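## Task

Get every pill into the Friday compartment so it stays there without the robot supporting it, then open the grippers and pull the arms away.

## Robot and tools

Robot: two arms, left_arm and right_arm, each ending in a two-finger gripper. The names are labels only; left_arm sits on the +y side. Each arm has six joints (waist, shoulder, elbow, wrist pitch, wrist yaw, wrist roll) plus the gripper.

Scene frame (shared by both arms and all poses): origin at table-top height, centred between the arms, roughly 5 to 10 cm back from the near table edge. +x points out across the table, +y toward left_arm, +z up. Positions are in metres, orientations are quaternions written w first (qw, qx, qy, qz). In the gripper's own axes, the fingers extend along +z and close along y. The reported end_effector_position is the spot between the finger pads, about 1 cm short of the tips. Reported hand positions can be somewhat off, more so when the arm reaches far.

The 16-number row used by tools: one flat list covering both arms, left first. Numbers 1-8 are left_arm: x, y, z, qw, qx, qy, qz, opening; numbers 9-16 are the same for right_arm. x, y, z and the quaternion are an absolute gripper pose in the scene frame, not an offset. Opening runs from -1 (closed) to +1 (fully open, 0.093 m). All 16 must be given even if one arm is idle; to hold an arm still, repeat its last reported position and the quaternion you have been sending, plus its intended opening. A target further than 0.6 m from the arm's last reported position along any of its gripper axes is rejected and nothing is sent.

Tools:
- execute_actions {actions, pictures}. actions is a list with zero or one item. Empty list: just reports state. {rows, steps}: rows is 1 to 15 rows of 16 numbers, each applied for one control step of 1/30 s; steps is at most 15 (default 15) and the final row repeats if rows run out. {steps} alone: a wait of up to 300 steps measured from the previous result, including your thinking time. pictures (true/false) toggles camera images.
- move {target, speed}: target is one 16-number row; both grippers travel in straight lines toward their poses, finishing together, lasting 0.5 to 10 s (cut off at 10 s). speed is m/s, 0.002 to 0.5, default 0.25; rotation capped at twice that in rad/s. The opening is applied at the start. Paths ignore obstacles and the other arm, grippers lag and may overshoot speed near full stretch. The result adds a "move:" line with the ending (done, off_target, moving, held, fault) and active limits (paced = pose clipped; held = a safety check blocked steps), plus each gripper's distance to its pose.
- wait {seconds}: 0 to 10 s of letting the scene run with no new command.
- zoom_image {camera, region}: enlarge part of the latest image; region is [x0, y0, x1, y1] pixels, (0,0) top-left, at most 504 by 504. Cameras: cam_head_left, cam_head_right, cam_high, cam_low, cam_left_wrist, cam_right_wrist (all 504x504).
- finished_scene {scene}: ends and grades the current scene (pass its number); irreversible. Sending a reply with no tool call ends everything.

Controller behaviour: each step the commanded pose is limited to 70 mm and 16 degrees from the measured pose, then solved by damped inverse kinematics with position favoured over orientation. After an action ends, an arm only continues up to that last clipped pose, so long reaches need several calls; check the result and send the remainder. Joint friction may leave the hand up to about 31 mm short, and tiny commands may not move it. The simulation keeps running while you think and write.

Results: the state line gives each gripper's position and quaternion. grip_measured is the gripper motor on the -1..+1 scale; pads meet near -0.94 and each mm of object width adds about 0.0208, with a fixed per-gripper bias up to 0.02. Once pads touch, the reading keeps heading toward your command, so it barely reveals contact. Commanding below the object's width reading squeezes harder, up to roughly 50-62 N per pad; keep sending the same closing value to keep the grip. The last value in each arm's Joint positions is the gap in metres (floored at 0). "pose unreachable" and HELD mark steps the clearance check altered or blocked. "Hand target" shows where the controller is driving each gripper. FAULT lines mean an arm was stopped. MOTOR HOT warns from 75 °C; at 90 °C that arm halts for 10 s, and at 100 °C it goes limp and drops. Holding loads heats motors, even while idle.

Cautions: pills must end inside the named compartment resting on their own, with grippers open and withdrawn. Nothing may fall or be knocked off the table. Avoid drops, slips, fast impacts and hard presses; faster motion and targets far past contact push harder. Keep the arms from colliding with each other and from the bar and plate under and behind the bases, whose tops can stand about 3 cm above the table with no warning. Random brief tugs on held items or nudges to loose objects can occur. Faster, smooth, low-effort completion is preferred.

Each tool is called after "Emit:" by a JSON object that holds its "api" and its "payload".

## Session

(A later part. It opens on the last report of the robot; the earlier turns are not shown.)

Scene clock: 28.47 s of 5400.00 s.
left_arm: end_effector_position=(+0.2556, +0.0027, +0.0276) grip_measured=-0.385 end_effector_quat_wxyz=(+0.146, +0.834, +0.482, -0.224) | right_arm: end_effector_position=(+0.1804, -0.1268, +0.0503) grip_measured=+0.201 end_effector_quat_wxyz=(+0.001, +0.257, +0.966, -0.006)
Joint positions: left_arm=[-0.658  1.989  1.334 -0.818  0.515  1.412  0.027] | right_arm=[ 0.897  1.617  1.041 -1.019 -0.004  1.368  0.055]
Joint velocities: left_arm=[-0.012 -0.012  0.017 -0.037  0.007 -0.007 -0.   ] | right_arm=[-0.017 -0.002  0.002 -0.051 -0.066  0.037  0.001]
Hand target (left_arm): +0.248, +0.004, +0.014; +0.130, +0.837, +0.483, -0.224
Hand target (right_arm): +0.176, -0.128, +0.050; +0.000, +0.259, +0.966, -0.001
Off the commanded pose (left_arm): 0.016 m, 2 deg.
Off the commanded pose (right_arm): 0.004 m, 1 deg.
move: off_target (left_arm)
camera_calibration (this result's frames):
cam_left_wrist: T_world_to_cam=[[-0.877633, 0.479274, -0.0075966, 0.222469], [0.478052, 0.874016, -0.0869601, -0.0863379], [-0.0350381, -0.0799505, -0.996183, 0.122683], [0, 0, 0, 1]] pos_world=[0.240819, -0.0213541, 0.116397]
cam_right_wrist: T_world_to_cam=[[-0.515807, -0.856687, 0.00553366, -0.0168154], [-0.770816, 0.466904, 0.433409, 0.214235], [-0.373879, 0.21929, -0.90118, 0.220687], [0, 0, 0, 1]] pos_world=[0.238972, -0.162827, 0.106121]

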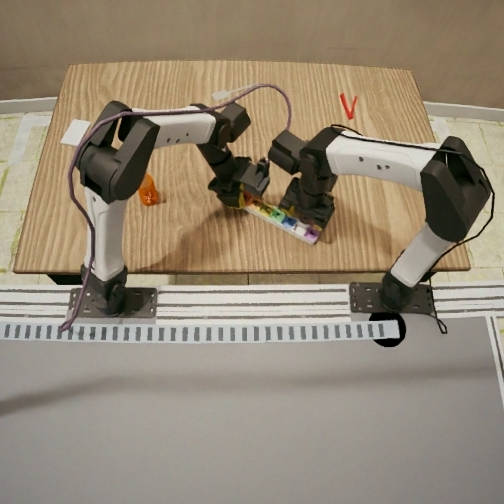

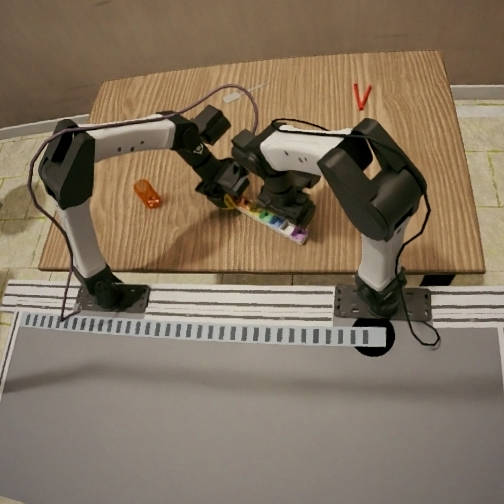

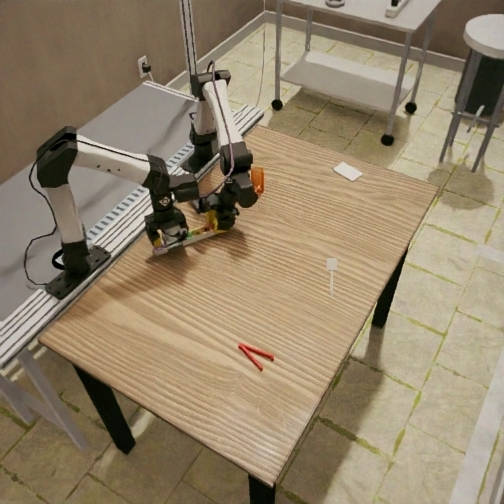

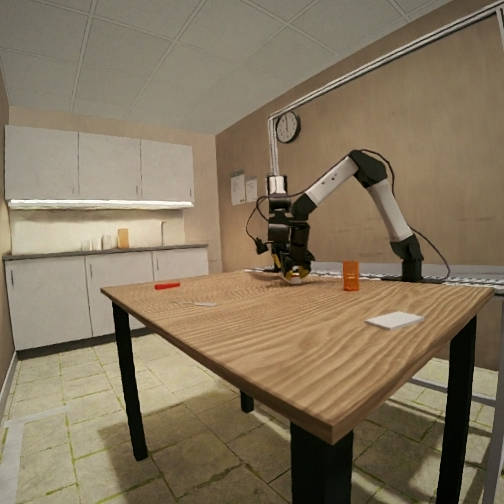

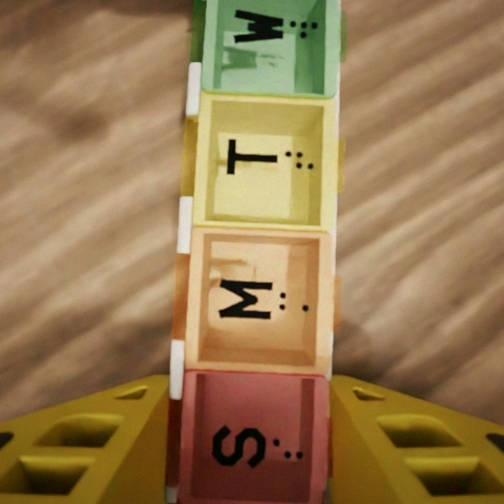

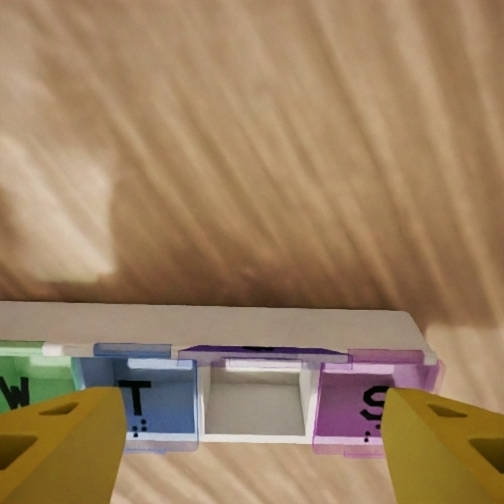

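Emit:
{"api": "move", "payload": {"target": [0.248,0.004,0.014,0.13,0.837,0.483,-0.224,-0.4, 0.19,-0.15,0.14,0,0.259,0.966,0,0.2]}}

Emit:
{"api": "move", "payload": {"target": [0.256,0.02,0.028,0.205,0.588,0.766,-0.158,-0.4, 0.33,-0.26,0.15,0.327,-0.627,0.627,0.327,0.2]}}

Emit:
{"api": "execute_actions", "payload": {"actions": [{"rows":[[0.256,0.02,0.028,0.205,0.588,0.766,-0.158,1, 0.33,-0.26,0.15,0.327,-0.627,0.627,0.327,0.2]]}], "pictures": false}}

Emit:
{"api": "move", "payload": {"target": [0.256,0.08,0.16,0.4,0.45,0.76,-0.23,1, 0.33,-0.26,0.15,0.327,-0.627,0.627,0.327,0.2]}}

Emit:
{"api": "move", "payload": {"target": [0.264,0.234,0.14,0.601,0.317,0.679,-0.28,1, 0.33,-0.26,0.15,0.327,-0.627,0.627,0.327,0.2]}}

Scene clock: 30.40 s of 5400.00 s.
left_arm: end_effector_position=(+0.2556, +0.0027, +0.0276) grip_measured=-0.385 end_effector_quat_wxyz=(+0.146, +0.834, +0.482, -0.224) | right_arm: end_effector_position=(+0.1860, -0.1520, +0.1323) grip_measured=+0.201 end_effector_quat_wxyz=(-0.004, +0.258, +0.966, -0.011)
Joint positions: left_arm=[-0.658  1.989  1.334 -0.818  0.515  1.412  0.027] | right_arm=[ 0.81   1.525  1.28  -1.362 -0.004  1.284  0.055]
Joint velocities: left_arm=[ 0.007 -0.007 -0.002  0.022  0.037 -0.066  0.001] | right_arm=[-0.007 -0.007 -0.007  0.022  0.022 -0.022 -0.   ]
Hand target (left_arm): +0.248, +0.004, +0.014; +0.130, +0.837, +0.483, -0.224
Hand target (right_arm): +0.189, -0.150, +0.140; -0.000, +0.259, +0.966, +0.000
Off the commanded pose (left_arm): 0.016 m, 2 deg.
Off the commanded pose (right_arm): 0.009 m, 1 deg.
move: off_target (left_arm)
camera_calibration (this result's frames):
cam_left_wrist: T_world_to_cam=[[-0.877633, 0.479274, -0.0075966, 0.222469], [0.478052, 0.874016, -0.0869601, -0.0863379], [-0.0350381, -0.0799505, -0.996183, 0.122683], [0, 0, 0, 1]] pos_world=[0.240819, -0.0213541, 0.116397]
cam_right_wrist: T_world_to_cam=[[-0.51841, -0.854974, 0.0164184, -0.0366186], [-0.764812, 0.472158, 0.438326, 0.193891], [-0.38251, 0.214676, -0.898666, 0.302771], [0, 0, 0, 1]] pos_world=[0.245119, -0.187853, 0.187704]

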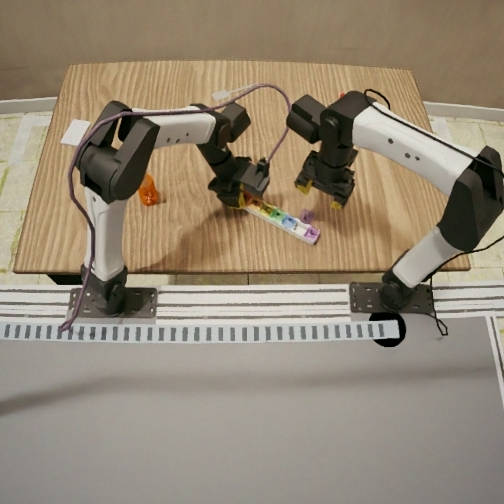

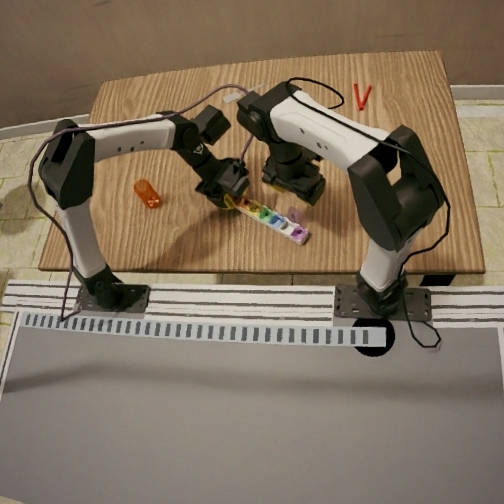

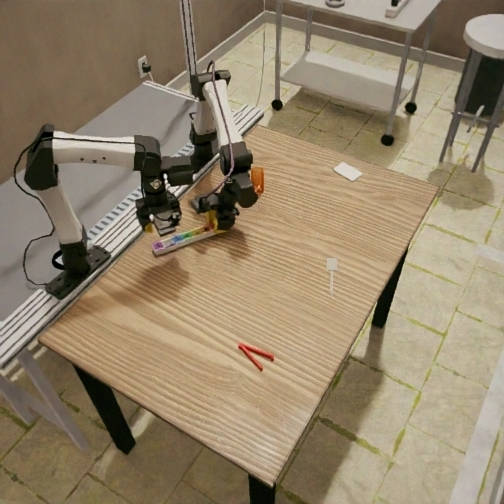

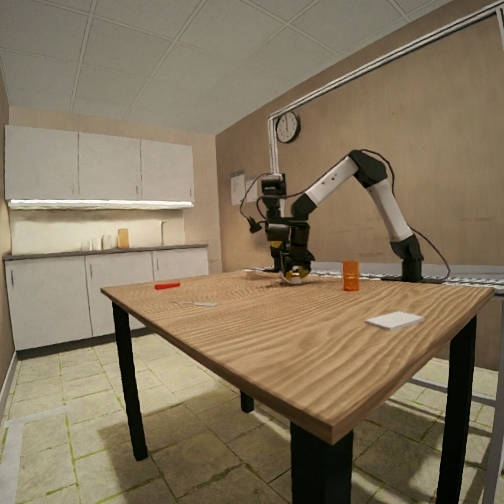

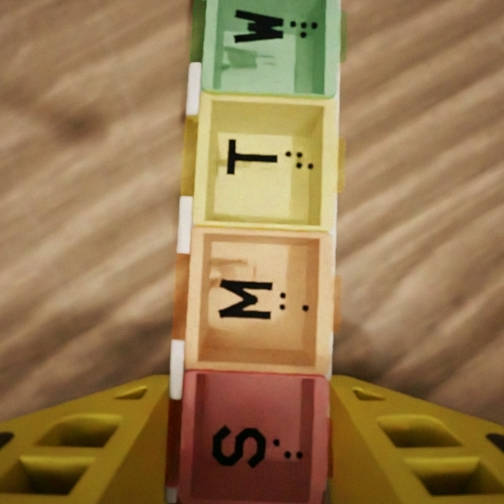

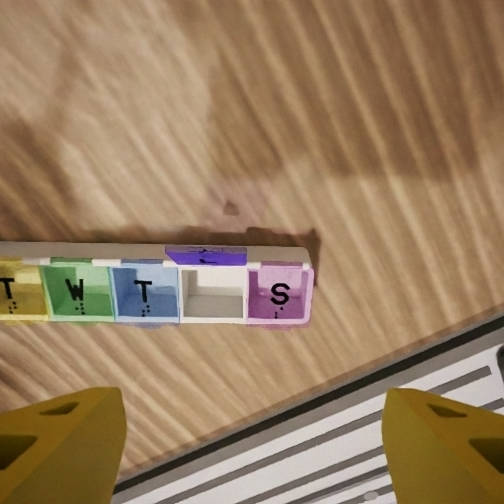

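Scene clock: 35.53 s of 5400.00 s.
left_arm: end_effector_position=(+0.2619, +0.0193, +0.0317) grip_measured=-0.385 end_effector_quat_wxyz=(+0.206, +0.590, +0.764, -0.159) | right_arm: end_effector_position=(+0.3258, -0.2512, +0.1498) grip_measured=+0.201 end_effector_quat_wxyz=(-0.320, +0.626, -0.628, -0.334)
Joint positions: left_arm=[-0.711  1.716  0.969 -0.392  0.277  0.549  0.027] | right_arm=[-0.143  1.903  1.477 -1.45  -0.924 -1.901  0.055]
Joint velocities: left_arm=[-0.002 -0.002 -0.002 -0.007 -0.022 -0.11   0.   ] | right_arm=[-0.002  0.002 -0.007 -0.081 -0.022 -0.022 -0.001]
Hand target (left_arm): +0.255, +0.020, +0.027; +0.203, +0.591, +0.765, -0.157
Hand target (right_arm): +0.332, -0.253, +0.152; -0.326, +0.625, -0.626, -0.333
Off the commanded pose (left_arm): 0.007 m, 0 deg.
Off the commanded pose (right_arm): 0.010 m, 1 deg.
move: done
camera_calibration (this result's frames):
cam_left_wrist: T_world_to_cam=[[-0.963284, -0.267782, 0.0193936, 0.255999], [-0.268481, 0.960503, -0.0731549, 0.0899476], [0.000961915, -0.0756758, -0.997132, 0.11883], [0, 0, 0, 1]] pos_world=[0.270635, -0.00885067, 0.120104]
cam_right_wrist: T_world_to_cam=[[0.999134, -0.00164885, -0.0415783, -0.320608], [-0.021671, -0.873628, -0.486112, -0.101756], [-0.0355225, 0.486592, -0.872907, 0.344688], [0, 0, 0, 1]] pos_world=[0.330369, -0.257147, 0.238086]

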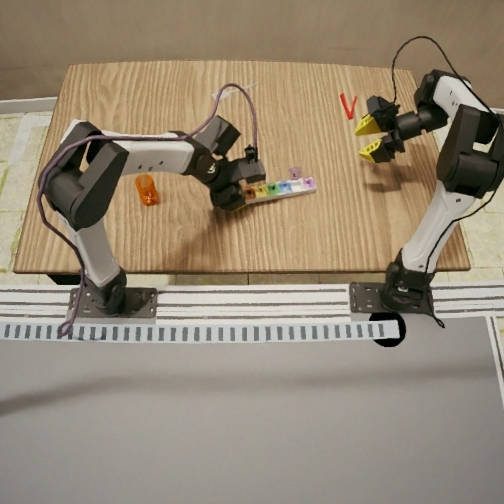

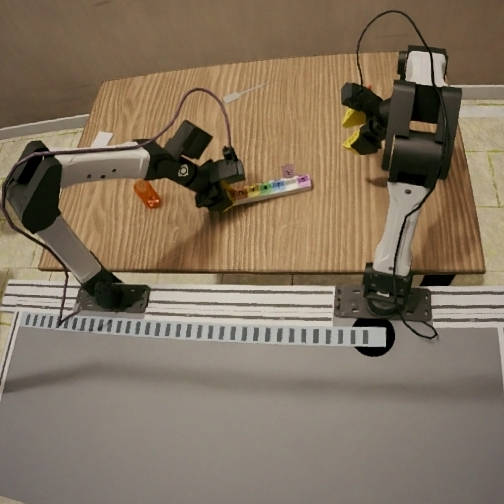

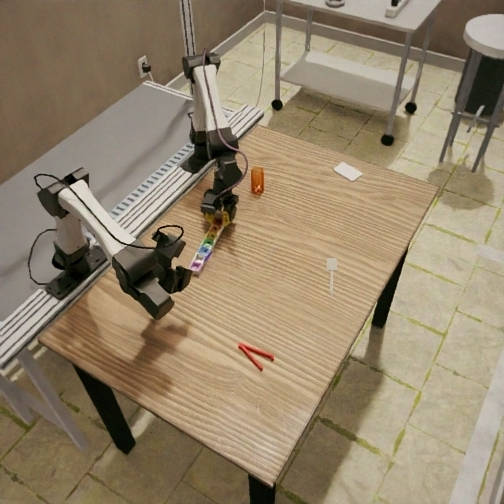

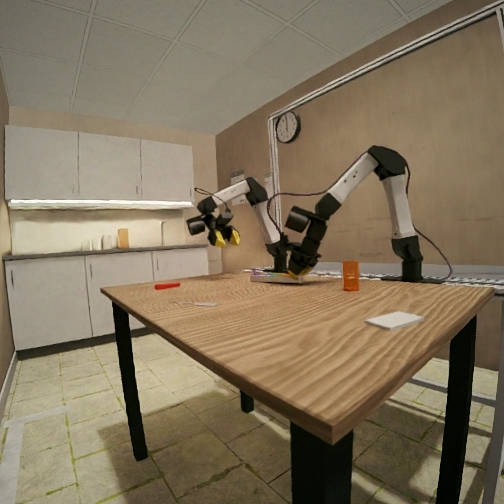

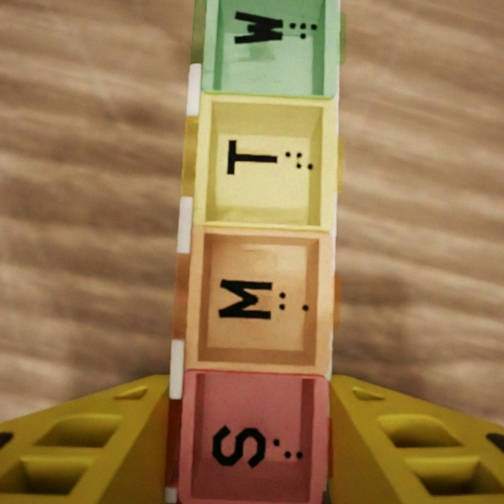

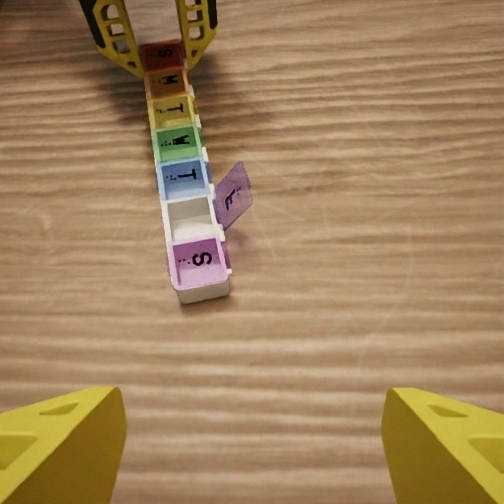

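Scene clock: 36.03 s of 5400.00 s.
left_arm: end_effector_position=(+0.2632, +0.0182, +0.0325) grip_measured=+0.987 end_effector_quat_wxyz=(+0.210, +0.588, +0.765, -0.160) | right_arm: end_effector_position=(+0.3267, -0.2578, +0.1500) grip_measured=+0.201 end_effector_quat_wxyz=(-0.326, +0.626, -0.627, -0.328)
Joint positions: left_arm=[-0.711  1.716  0.969 -0.384  0.277  0.544  0.093] | right_arm=[-0.163  1.903  1.477 -1.453 -0.924 -1.925  0.055]
Joint velocities: left_arm=[-0.022 -0.007 -0.012 -0.022  0.022 -0.007  0.   ] | right_arm=[-0.012  0.002 -0.007 -0.066  0.051 -0.051 -0.001]
Hand target (left_arm): +0.256, +0.020, +0.028; +0.205, +0.588, +0.766, -0.158
Hand target (right_arm): +0.330, -0.260, +0.150; -0.327, +0.627, -0.627, -0.327
Off the commanded pose (left_arm): 0.009 m, 1 deg.
Off the commanded pose (right_arm): 0.004 m, 0 deg.
Steps of this call (steps 1 to 15: all 15 steps of this action). Readings (end_effector_position):
1: left_arm (+0.2620, +0.0191, +0.0318) | right_arm (+0.3258, -0.2518, +0.1499)
2: left_arm (+0.2622, +0.0190, +0.0319) | right_arm (+0.3259, -0.2529, +0.1499)
4: left_arm (+0.2626, +0.0187, +0.0321) | right_arm (+0.3265, -0.2559, +0.1499)
8: left_arm (+0.2630, +0.0183, +0.0324) | right_arm (+0.3269, -0.2578, +0.1499)
15: the state above

Scene clock: 37.70 s of 5400.00 s.
left_arm: end_effector_position=(+0.2589, +0.0756, +0.1715) grip_measured=+0.987 end_effector_quat_wxyz=(+0.416, +0.461, +0.752, -0.222) | right_arm: end_effector_position=(+0.3267, -0.2577, +0.1500) grip_measured=+0.201 end_effector_quat_wxyz=(-0.327, +0.627, -0.627, -0.328)
Joint positions: left_arm=[-0.537  1.116  0.757 -0.31   0.406  0.376  0.093] | right_arm=[-0.163  1.903  1.477 -1.453 -0.924 -1.927  0.055]
Joint velocities: left_arm=[-0.007 -0.017 -0.002  0.051 -0.007 -0.037  0.   ] | right_arm=[-0.022 -0.007  0.002  0.037 -0.125 -0.081 -0.001]
Hand target (left_arm): +0.255, +0.080, +0.159; +0.402, +0.454, +0.762, -0.227
Hand target (right_arm): +0.330, -0.260, +0.150; -0.327, +0.627, -0.627, -0.327
Off the commanded pose (left_arm): 0.013 m, 3 deg.
Off the commanded pose (right_arm): 0.004 m, 0 deg.
move: off_target (left_arm)
camera_calibration (this result's frames):
cam_left_wrist: T_world_to_cam=[[-0.876357, -0.480969, -0.0258274, 0.266824], [-0.404504, 0.764024, -0.502637, 0.169024], [0.261485, -0.430042, -0.864112, 0.199066], [0, 0, 0, 1]] pos_world=[0.250151, 0.0848028, 0.263864]
cam_right_wrist: T_world_to_cam=[[0.999691, -0.00733797, -0.023755, -0.325839], [-0.0179931, -0.872899, -0.487569, -0.108139], [-0.017158, 0.487846, -0.872761, 0.342345], [0, 0, 0, 1]] pos_world=[0.329667, -0.263797, 0.23832]

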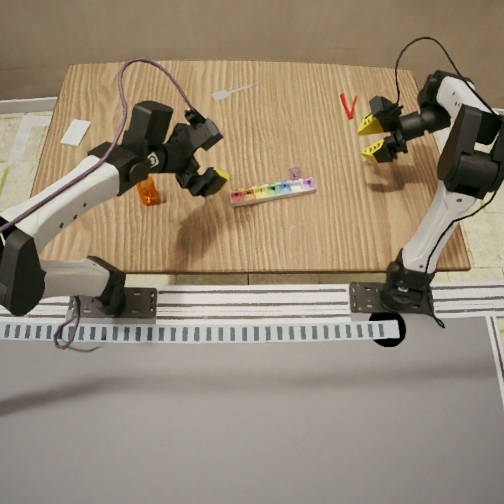

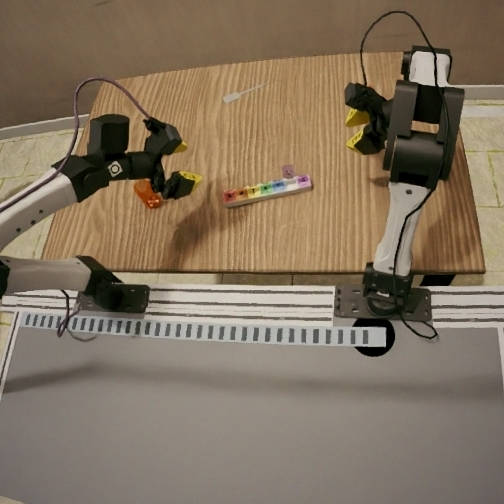

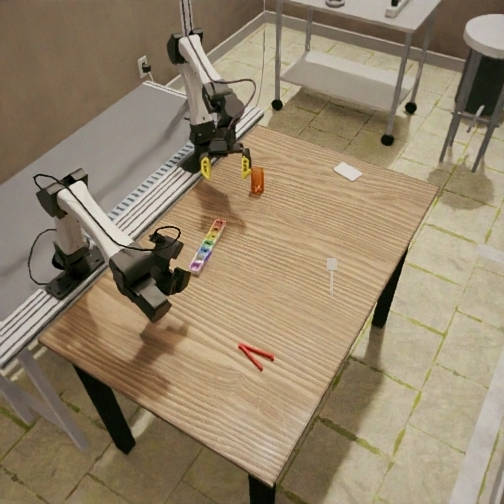

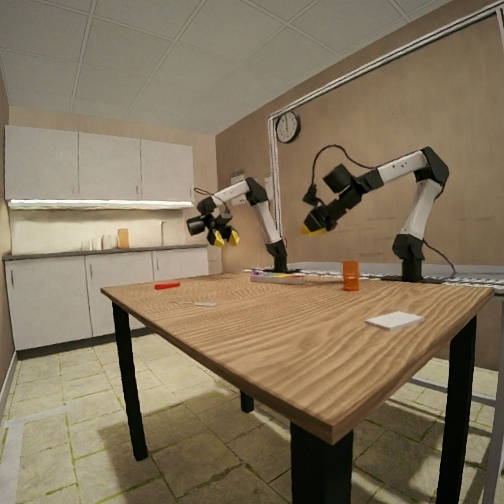

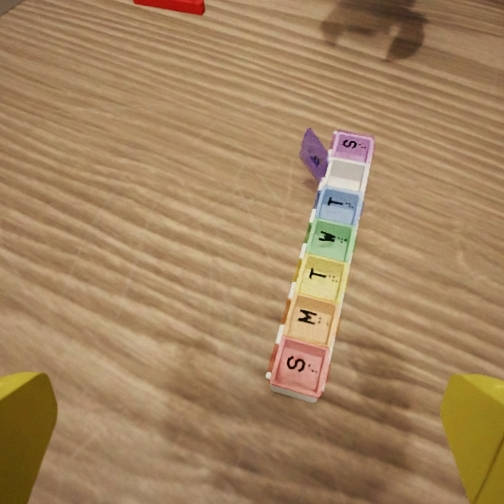

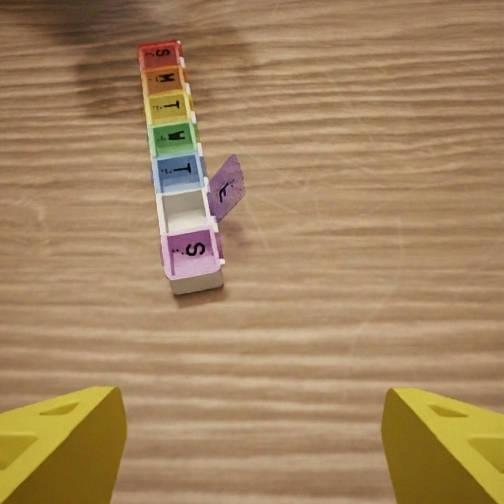

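Scene clock: 39.53 s of 5400.00 s.
left_arm: end_effector_position=(+0.2660, +0.2330, +0.1507) grip_measured=+0.987 end_effector_quat_wxyz=(+0.611, +0.334, +0.669, -0.260) | right_arm: end_effector_position=(+0.3267, -0.2577, +0.1500) grip_measured=+0.201 end_effector_quat_wxyz=(-0.327, +0.627, -0.627, -0.328)
Joint positions: left_arm=[0.358 0.985 0.237 0.369 1.202 0.43  0.093] | right_arm=[-0.163  1.903  1.477 -1.453 -0.924 -1.927  0.055]
Joint velocities: left_arm=[-0.007 -0.002  0.002  0.066  0.051 -0.007 -0.   ] | right_arm=[-0.012 -0.022 -0.007  0.037  0.007  0.007 -0.   ]
Hand target (left_arm): +0.262, +0.233, +0.140; +0.602, +0.321, +0.678, -0.274
Hand target (right_arm): +0.330, -0.260, +0.150; -0.327, +0.627, -0.627, -0.327
Off the commanded pose (left_arm): 0.011 m, 3 deg.
Off the commanded pose (right_arm): 0.004 m, 0 deg.
move: off_target (left_arm)
camera_calibration (this result's frames):
cam_left_wrist: T_world_to_cam=[[-0.769236, -0.637926, -0.0364114, 0.35788], [-0.322805, 0.437165, -0.839454, 0.146305], [0.551428, -0.633985, -0.542209, 0.168761], [0, 0, 0, 1]] pos_world=[0.229463, 0.271333, 0.227351]
cam_right_wrist: T_world_to_cam=[[0.999691, -0.00733797, -0.023755, -0.325839], [-0.0179931, -0.872899, -0.487569, -0.108139], [-0.017158, 0.487846, -0.872761, 0.342345], [0, 0, 0, 1]] pos_world=[0.329667, -0.263797, 0.23832]

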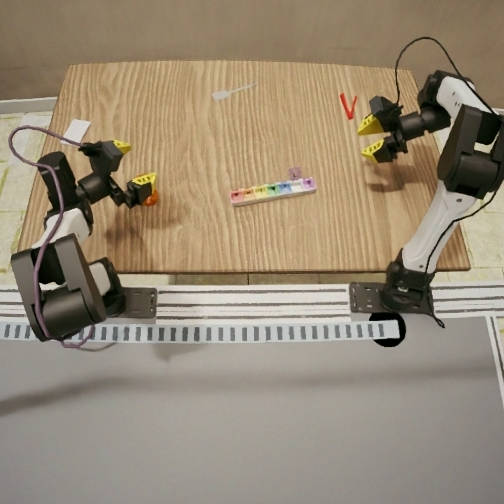

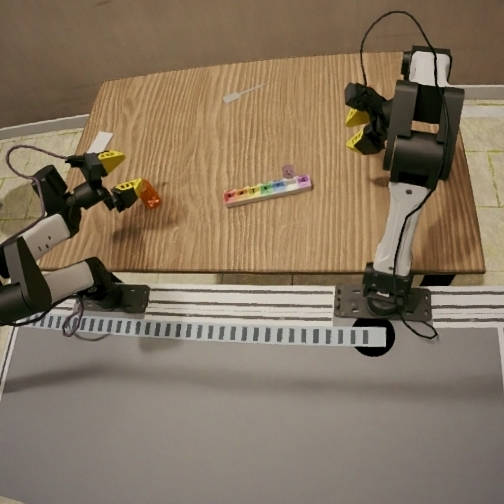

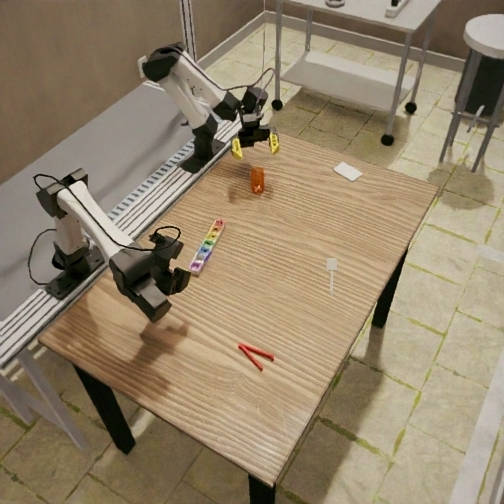

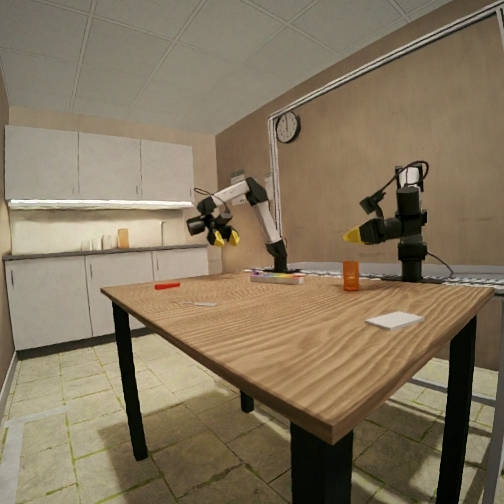

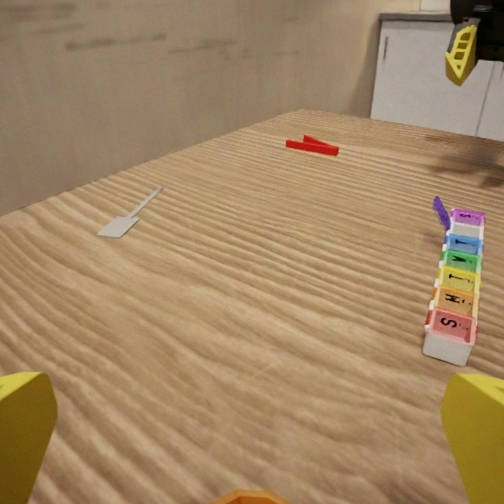

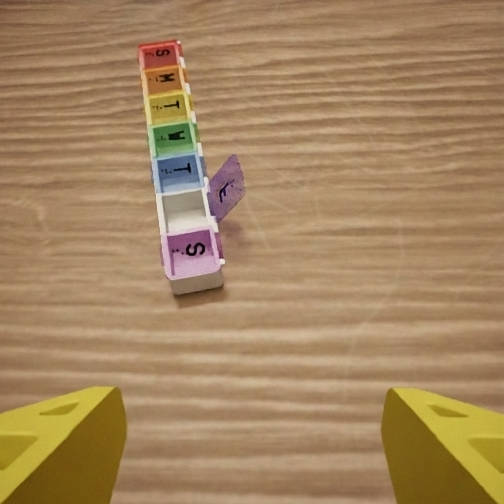

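Emit:
{"api": "move", "payload": {"target": [0.268,0.232,0.04,0.601,0.317,0.679,-0.28,1, 0.33,-0.26,0.15,0.327,-0.627,0.627,0.327,0.2], "speed": 0.08}}

Scene clock: 42.23 s of 5400.00 s.
left_arm: end_effector_position=(+0.2758, +0.2344, +0.0460) grip_measured=+0.987 end_effector_quat_wxyz=(+0.609, +0.328, +0.671, -0.267) | right_arm: end_effector_position=(+0.3267, -0.2577, +0.1500) grip_measured=+0.201 end_effector_quat_wxyz=(-0.327, +0.627, -0.627, -0.328)
Joint positions: left_arm=[0.358 1.967 0.09  1.503 1.207 0.406 0.093] | right_arm=[-0.163  1.903  1.477 -1.453 -0.924 -1.927  0.055]
Joint velocities: left_arm=[-0.007  0.017 -0.002  0.081  0.051 -0.081 -0.001] | right_arm=[-0.012  0.002 -0.002  0.081 -0.022 -0.051 -0.001]
Hand target (left_arm): +0.268, +0.232, +0.042; +0.600, +0.317, +0.679, -0.280
Hand target (right_arm): +0.330, -0.260, +0.150; -0.327, +0.627, -0.627, -0.327
Off the commanded pose (left_arm): 0.010 m, 2 deg.
Off the commanded pose (right_arm): 0.004 m, 0 deg.
move: done
camera_calibration (this result's frames):
cam_left_wrist: T_world_to_cam=[[-0.770467, -0.637229, -0.0178846, 0.361813], [-0.332229, 0.425322, -0.841858, 0.066484], [0.544063, -0.642682, -0.539402, 0.111424], [0, 0, 0, 1]] pos_world=[0.240231, 0.27389, 0.122543]
cam_right_wrist: T_world_to_cam=[[0.999691, -0.00733797, -0.023755, -0.325839], [-0.0179931, -0.872899, -0.487569, -0.108139], [-0.017158, 0.487846, -0.872761, 0.342345], [0, 0, 0, 1]] pos_world=[0.329667, -0.263797, 0.23832]

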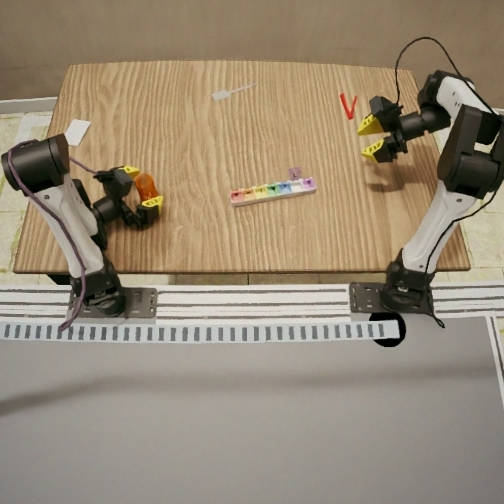

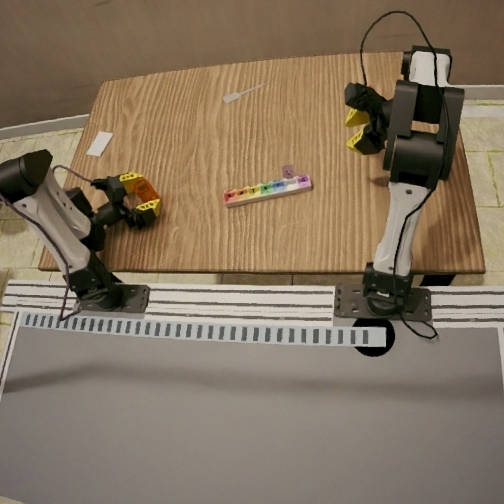

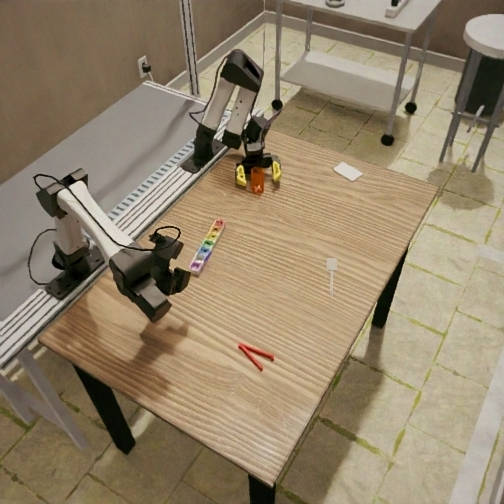

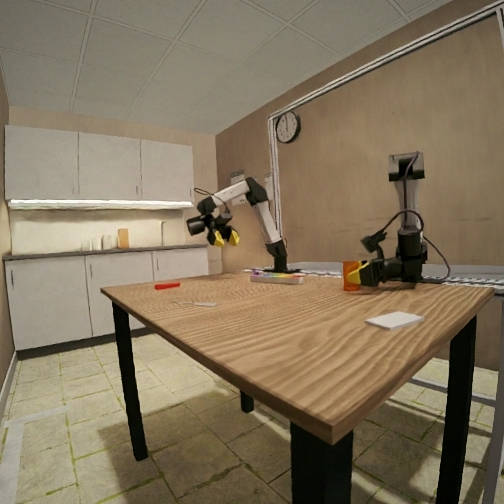

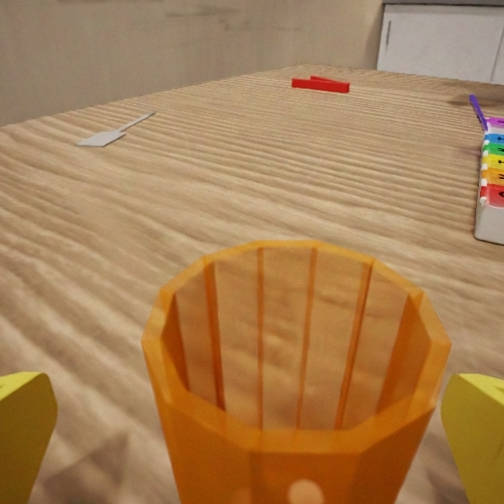

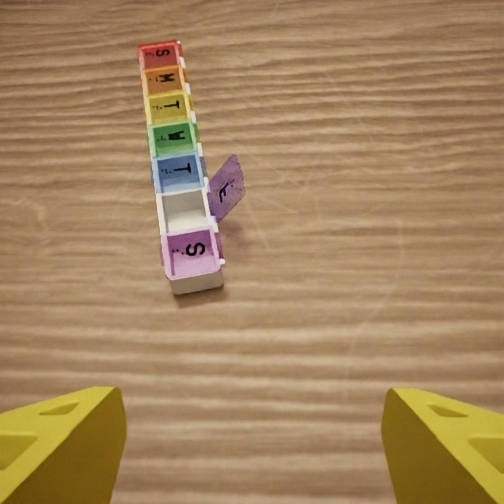

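Emit:
{"api": "execute_actions", "payload": {"actions": [{"rows":[[0.2758,0.2344,0.046,0.609,0.328,0.671,-0.267,-0.3, 0.33,-0.26,0.15,0.327,-0.627,0.627,0.327,0.2]]}], "pictures": false}}

Emit:
{"api": "move", "payload": {"target": [0.28,0.17,0.13,0.609,0.328,0.671,-0.267,-0.3, 0.33,-0.26,0.15,0.327,-0.627,0.627,0.327,0.2], "speed": 0.12}}

Emit:
{"api": "move", "payload": {"target": [0.245,-0.132,0.07,0.104,-0.025,0.924,-0.366,-0.3, 0.33,-0.26,0.15,0.327,-0.627,0.627,0.327,0.2], "speed": 0.18}}

Scene clock: 43.80 s of 5400.00 s.
left_arm: end_effector_position=(+0.2761, +0.2345, +0.0470) grip_measured=-0.267 end_effector_quat_wxyz=(+0.611, +0.329, +0.669, -0.266) | right_arm: end_effector_position=(+0.3267, -0.2577, +0.1500) grip_measured=+0.201 end_effector_quat_wxyz=(-0.327, +0.627, -0.627, -0.328)
Joint positions: left_arm=[0.358 1.968 0.09  1.513 1.207 0.403 0.032] | right_arm=[-0.163  1.903  1.477 -1.453 -0.924 -1.927  0.055]
Joint velocities: left_arm=[ 0.002 -0.002 -0.027 -0.007 -0.095 -0.125  0.   ] | right_arm=[-0.007 -0.022 -0.012 -0.007  0.037 -0.066 -0.   ]
Hand target (left_arm): +0.276, +0.234, +0.046; +0.609, +0.328, +0.671, -0.267
Hand target (right_arm): +0.330, -0.260, +0.150; -0.327, +0.627, -0.627, -0.327
Off the commanded pose (left_arm): 0.001 m, 0 deg.
Off the commanded pose (right_arm): 0.004 m, 0 deg.
Steps of this call (steps 1 to 32: nothing new was sent; steps 33 to 47: all 15 steps of this action). Readings (end_effector_position):
33: left_arm (+0.2761, +0.2345, +0.0470) | right_arm (+0.3267, -0.2577, +0.1500)
34: left_arm (+0.2761, +0.2345, +0.0470) | right_arm (+0.3267, -0.2577, +0.1500)
36: left_arm (+0.2761, +0.2345, +0.0470) | right_arm (+0.3267, -0.2577, +0.1500)
40: left_arm (+0.2761, +0.2345, +0.0470) | right_arm (+0.3267, -0.2577, +0.1500)
47: the state above

Scene clock: 45.83 s of 5400.00 s.
left_arm: end_effector_position=(+0.2782, +0.1729, +0.1258) grip_measured=-0.267 end_effector_quat_wxyz=(+0.609, +0.323, +0.672, -0.271) | right_arm: end_effector_position=(+0.3267, -0.2577, +0.1500) grip_measured=+0.201 end_effector_quat_wxyz=(-0.327, +0.627, -0.627, -0.328)
Joint positions: left_arm=[-0.013  1.209  0.115  0.904  0.847  0.187  0.032] | right_arm=[-0.163  1.903  1.477 -1.453 -0.924 -1.927  0.055]
Joint velocities: left_arm=[ 0.002  0.007  0.007 -0.051 -0.051  0.007  0.   ] | right_arm=[-0.017 -0.002 -0.007 -0.022  0.022 -0.051 -0.001]
Hand target (left_arm): +0.280, +0.170, +0.129; +0.609, +0.328, +0.671, -0.268
Hand target (right_arm): +0.330, -0.260, +0.150; -0.327, +0.627, -0.627, -0.327
Off the commanded pose (left_arm): 0.005 m, 1 deg.
Off the commanded pose (right_arm): 0.004 m, 0 deg.
move: done
camera_calibration (this result's frames):
cam_left_wrist: T_world_to_cam=[[-0.768176, -0.640218, -0.00517959, 0.324216], [-0.339622, 0.414332, -0.844385, 0.164883], [0.542737, -0.646876, -0.535713, 0.11424], [0, 0, 0, 1]] pos_world=[0.24305, 0.213152, 0.202104]
cam_right_wrist: T_world_to_cam=[[0.999691, -0.00733797, -0.023755, -0.325839], [-0.0179931, -0.872899, -0.487569, -0.108139], [-0.017158, 0.487846, -0.872761, 0.342345], [0, 0, 0, 1]] pos_world=[0.329667, -0.263797, 0.23832]

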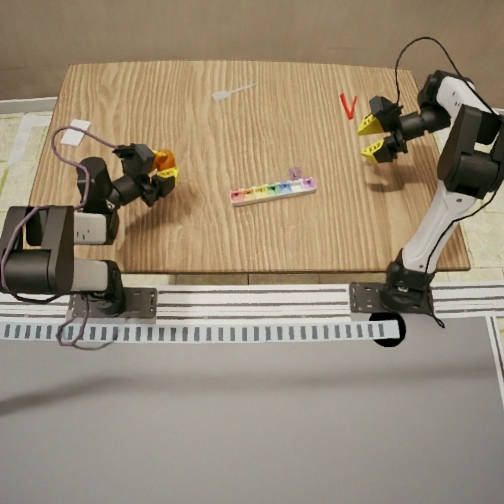

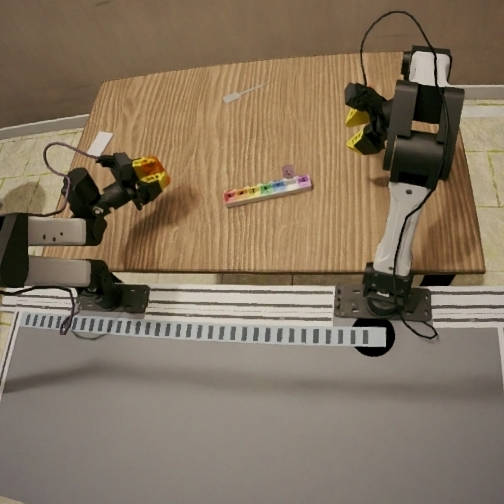

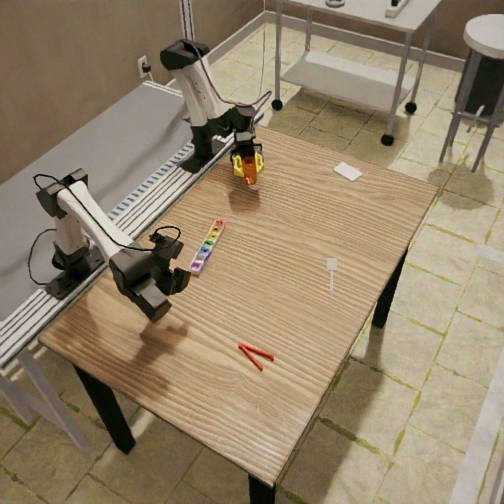

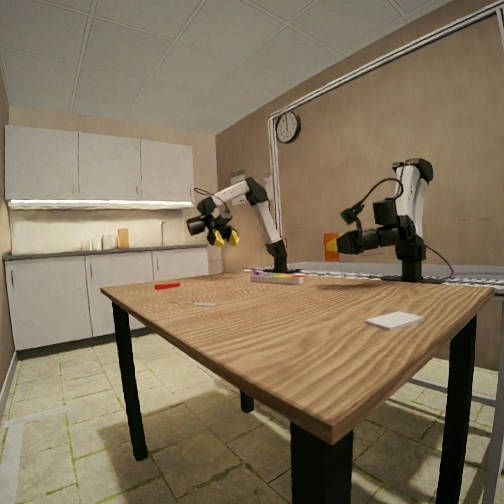

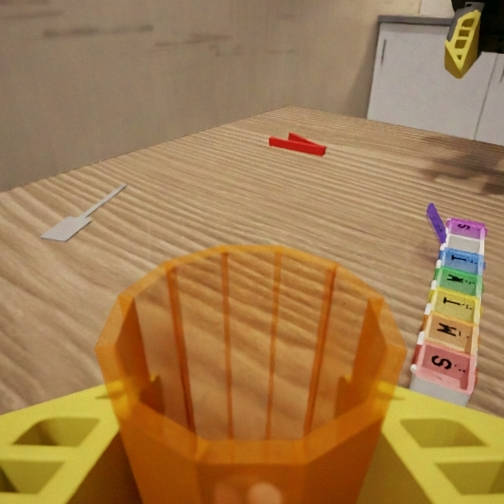

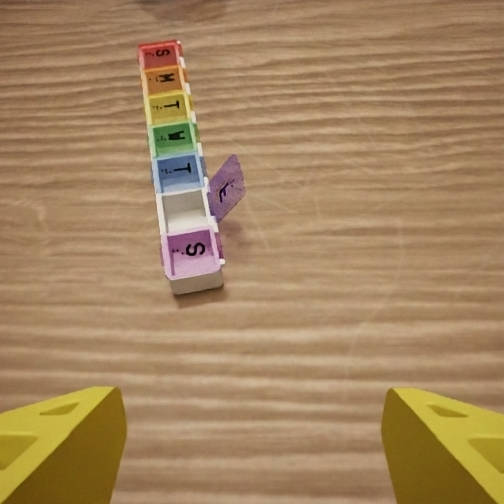

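Scene clock: 50.20 s of 5400.00 s.
left_arm: end_effector_position=(+0.2564, -0.1278, +0.0802) grip_measured=-0.267 end_effector_quat_wxyz=(+0.115, -0.027, +0.917, -0.382) | right_arm: end_effector_position=(+0.3267, -0.2577, +0.1500) grip_measured=+0.201 end_effector_quat_wxyz=(-0.327, +0.627, -0.627, -0.328)
Joint positions: left_arm=[-0.98   1.881  1.18  -0.086  0.19  -1.11   0.032] | right_arm=[-0.163  1.903  1.477 -1.453 -0.924 -1.927  0.055]
Joint velocities: left_arm=[-0.007 -0.012 -0.002 -0.007 -0.007  0.037 -0.001] | right_arm=[-0.022  0.012  0.012 -0.037  0.051 -0.007 -0.   ]
Hand target (left_arm): +0.249, -0.131, +0.072; +0.097, -0.027, +0.922, -0.373
Hand target (right_arm): +0.330, -0.260, +0.150; -0.327, +0.627, -0.627, -0.327
Off the commanded pose (left_arm): 0.016 m, 2 deg.
Off the commanded pose (right_arm): 0.004 m, 0 deg.
move: off_target (left_arm)
camera_calibration (this result's frames):
cam_left_wrist: T_world_to_cam=[[-0.0179904, -0.696734, 0.717104, -0.142789], [-0.975746, 0.168732, 0.13946, 0.296397], [-0.218166, -0.697202, -0.682871, 0.107671], [0, 0, 0, 1]] pos_world=[0.31013, -0.0744298, 0.134584]
cam_right_wrist: T_world_to_cam=[[0.999691, -0.00733797, -0.023755, -0.325839], [-0.0179931, -0.872899, -0.487569, -0.108139], [-0.017158, 0.487846, -0.872761, 0.342345], [0, 0, 0, 1]] pos_world=[0.329667, -0.263797, 0.23832]

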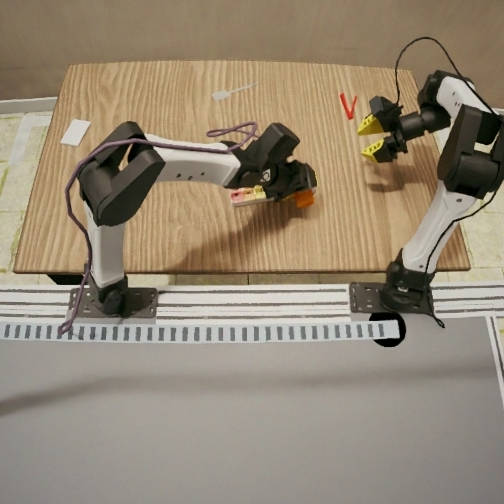

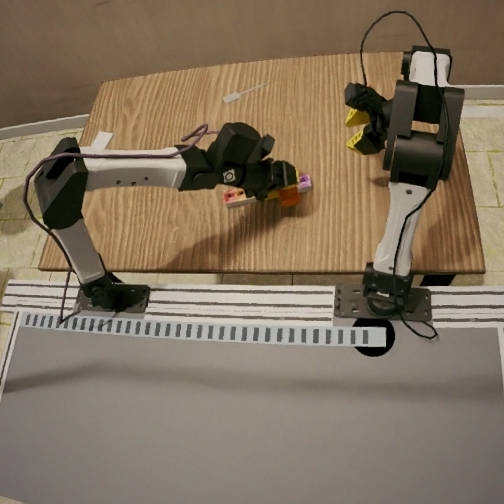

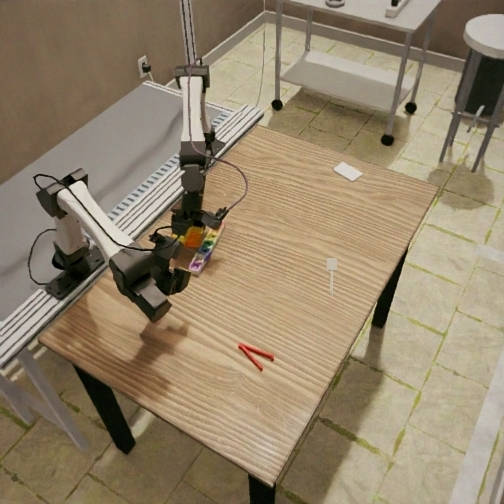

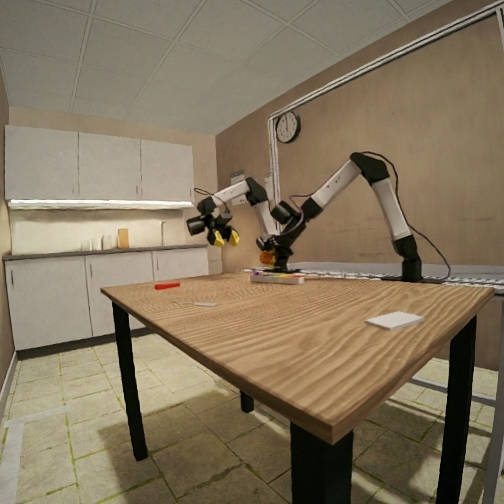

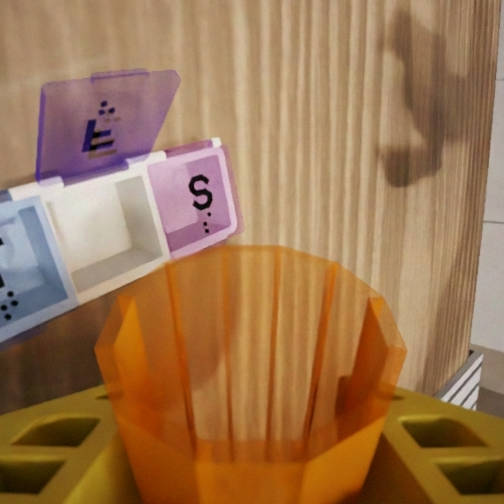

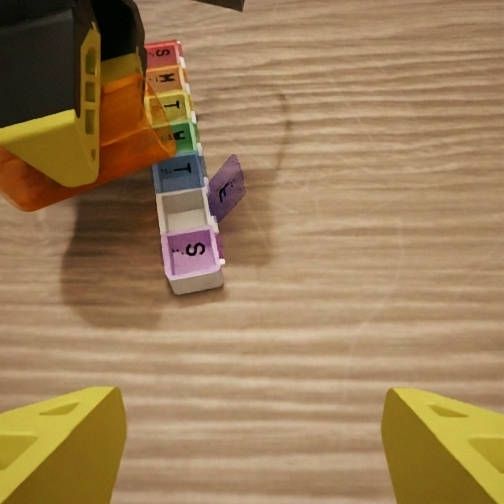

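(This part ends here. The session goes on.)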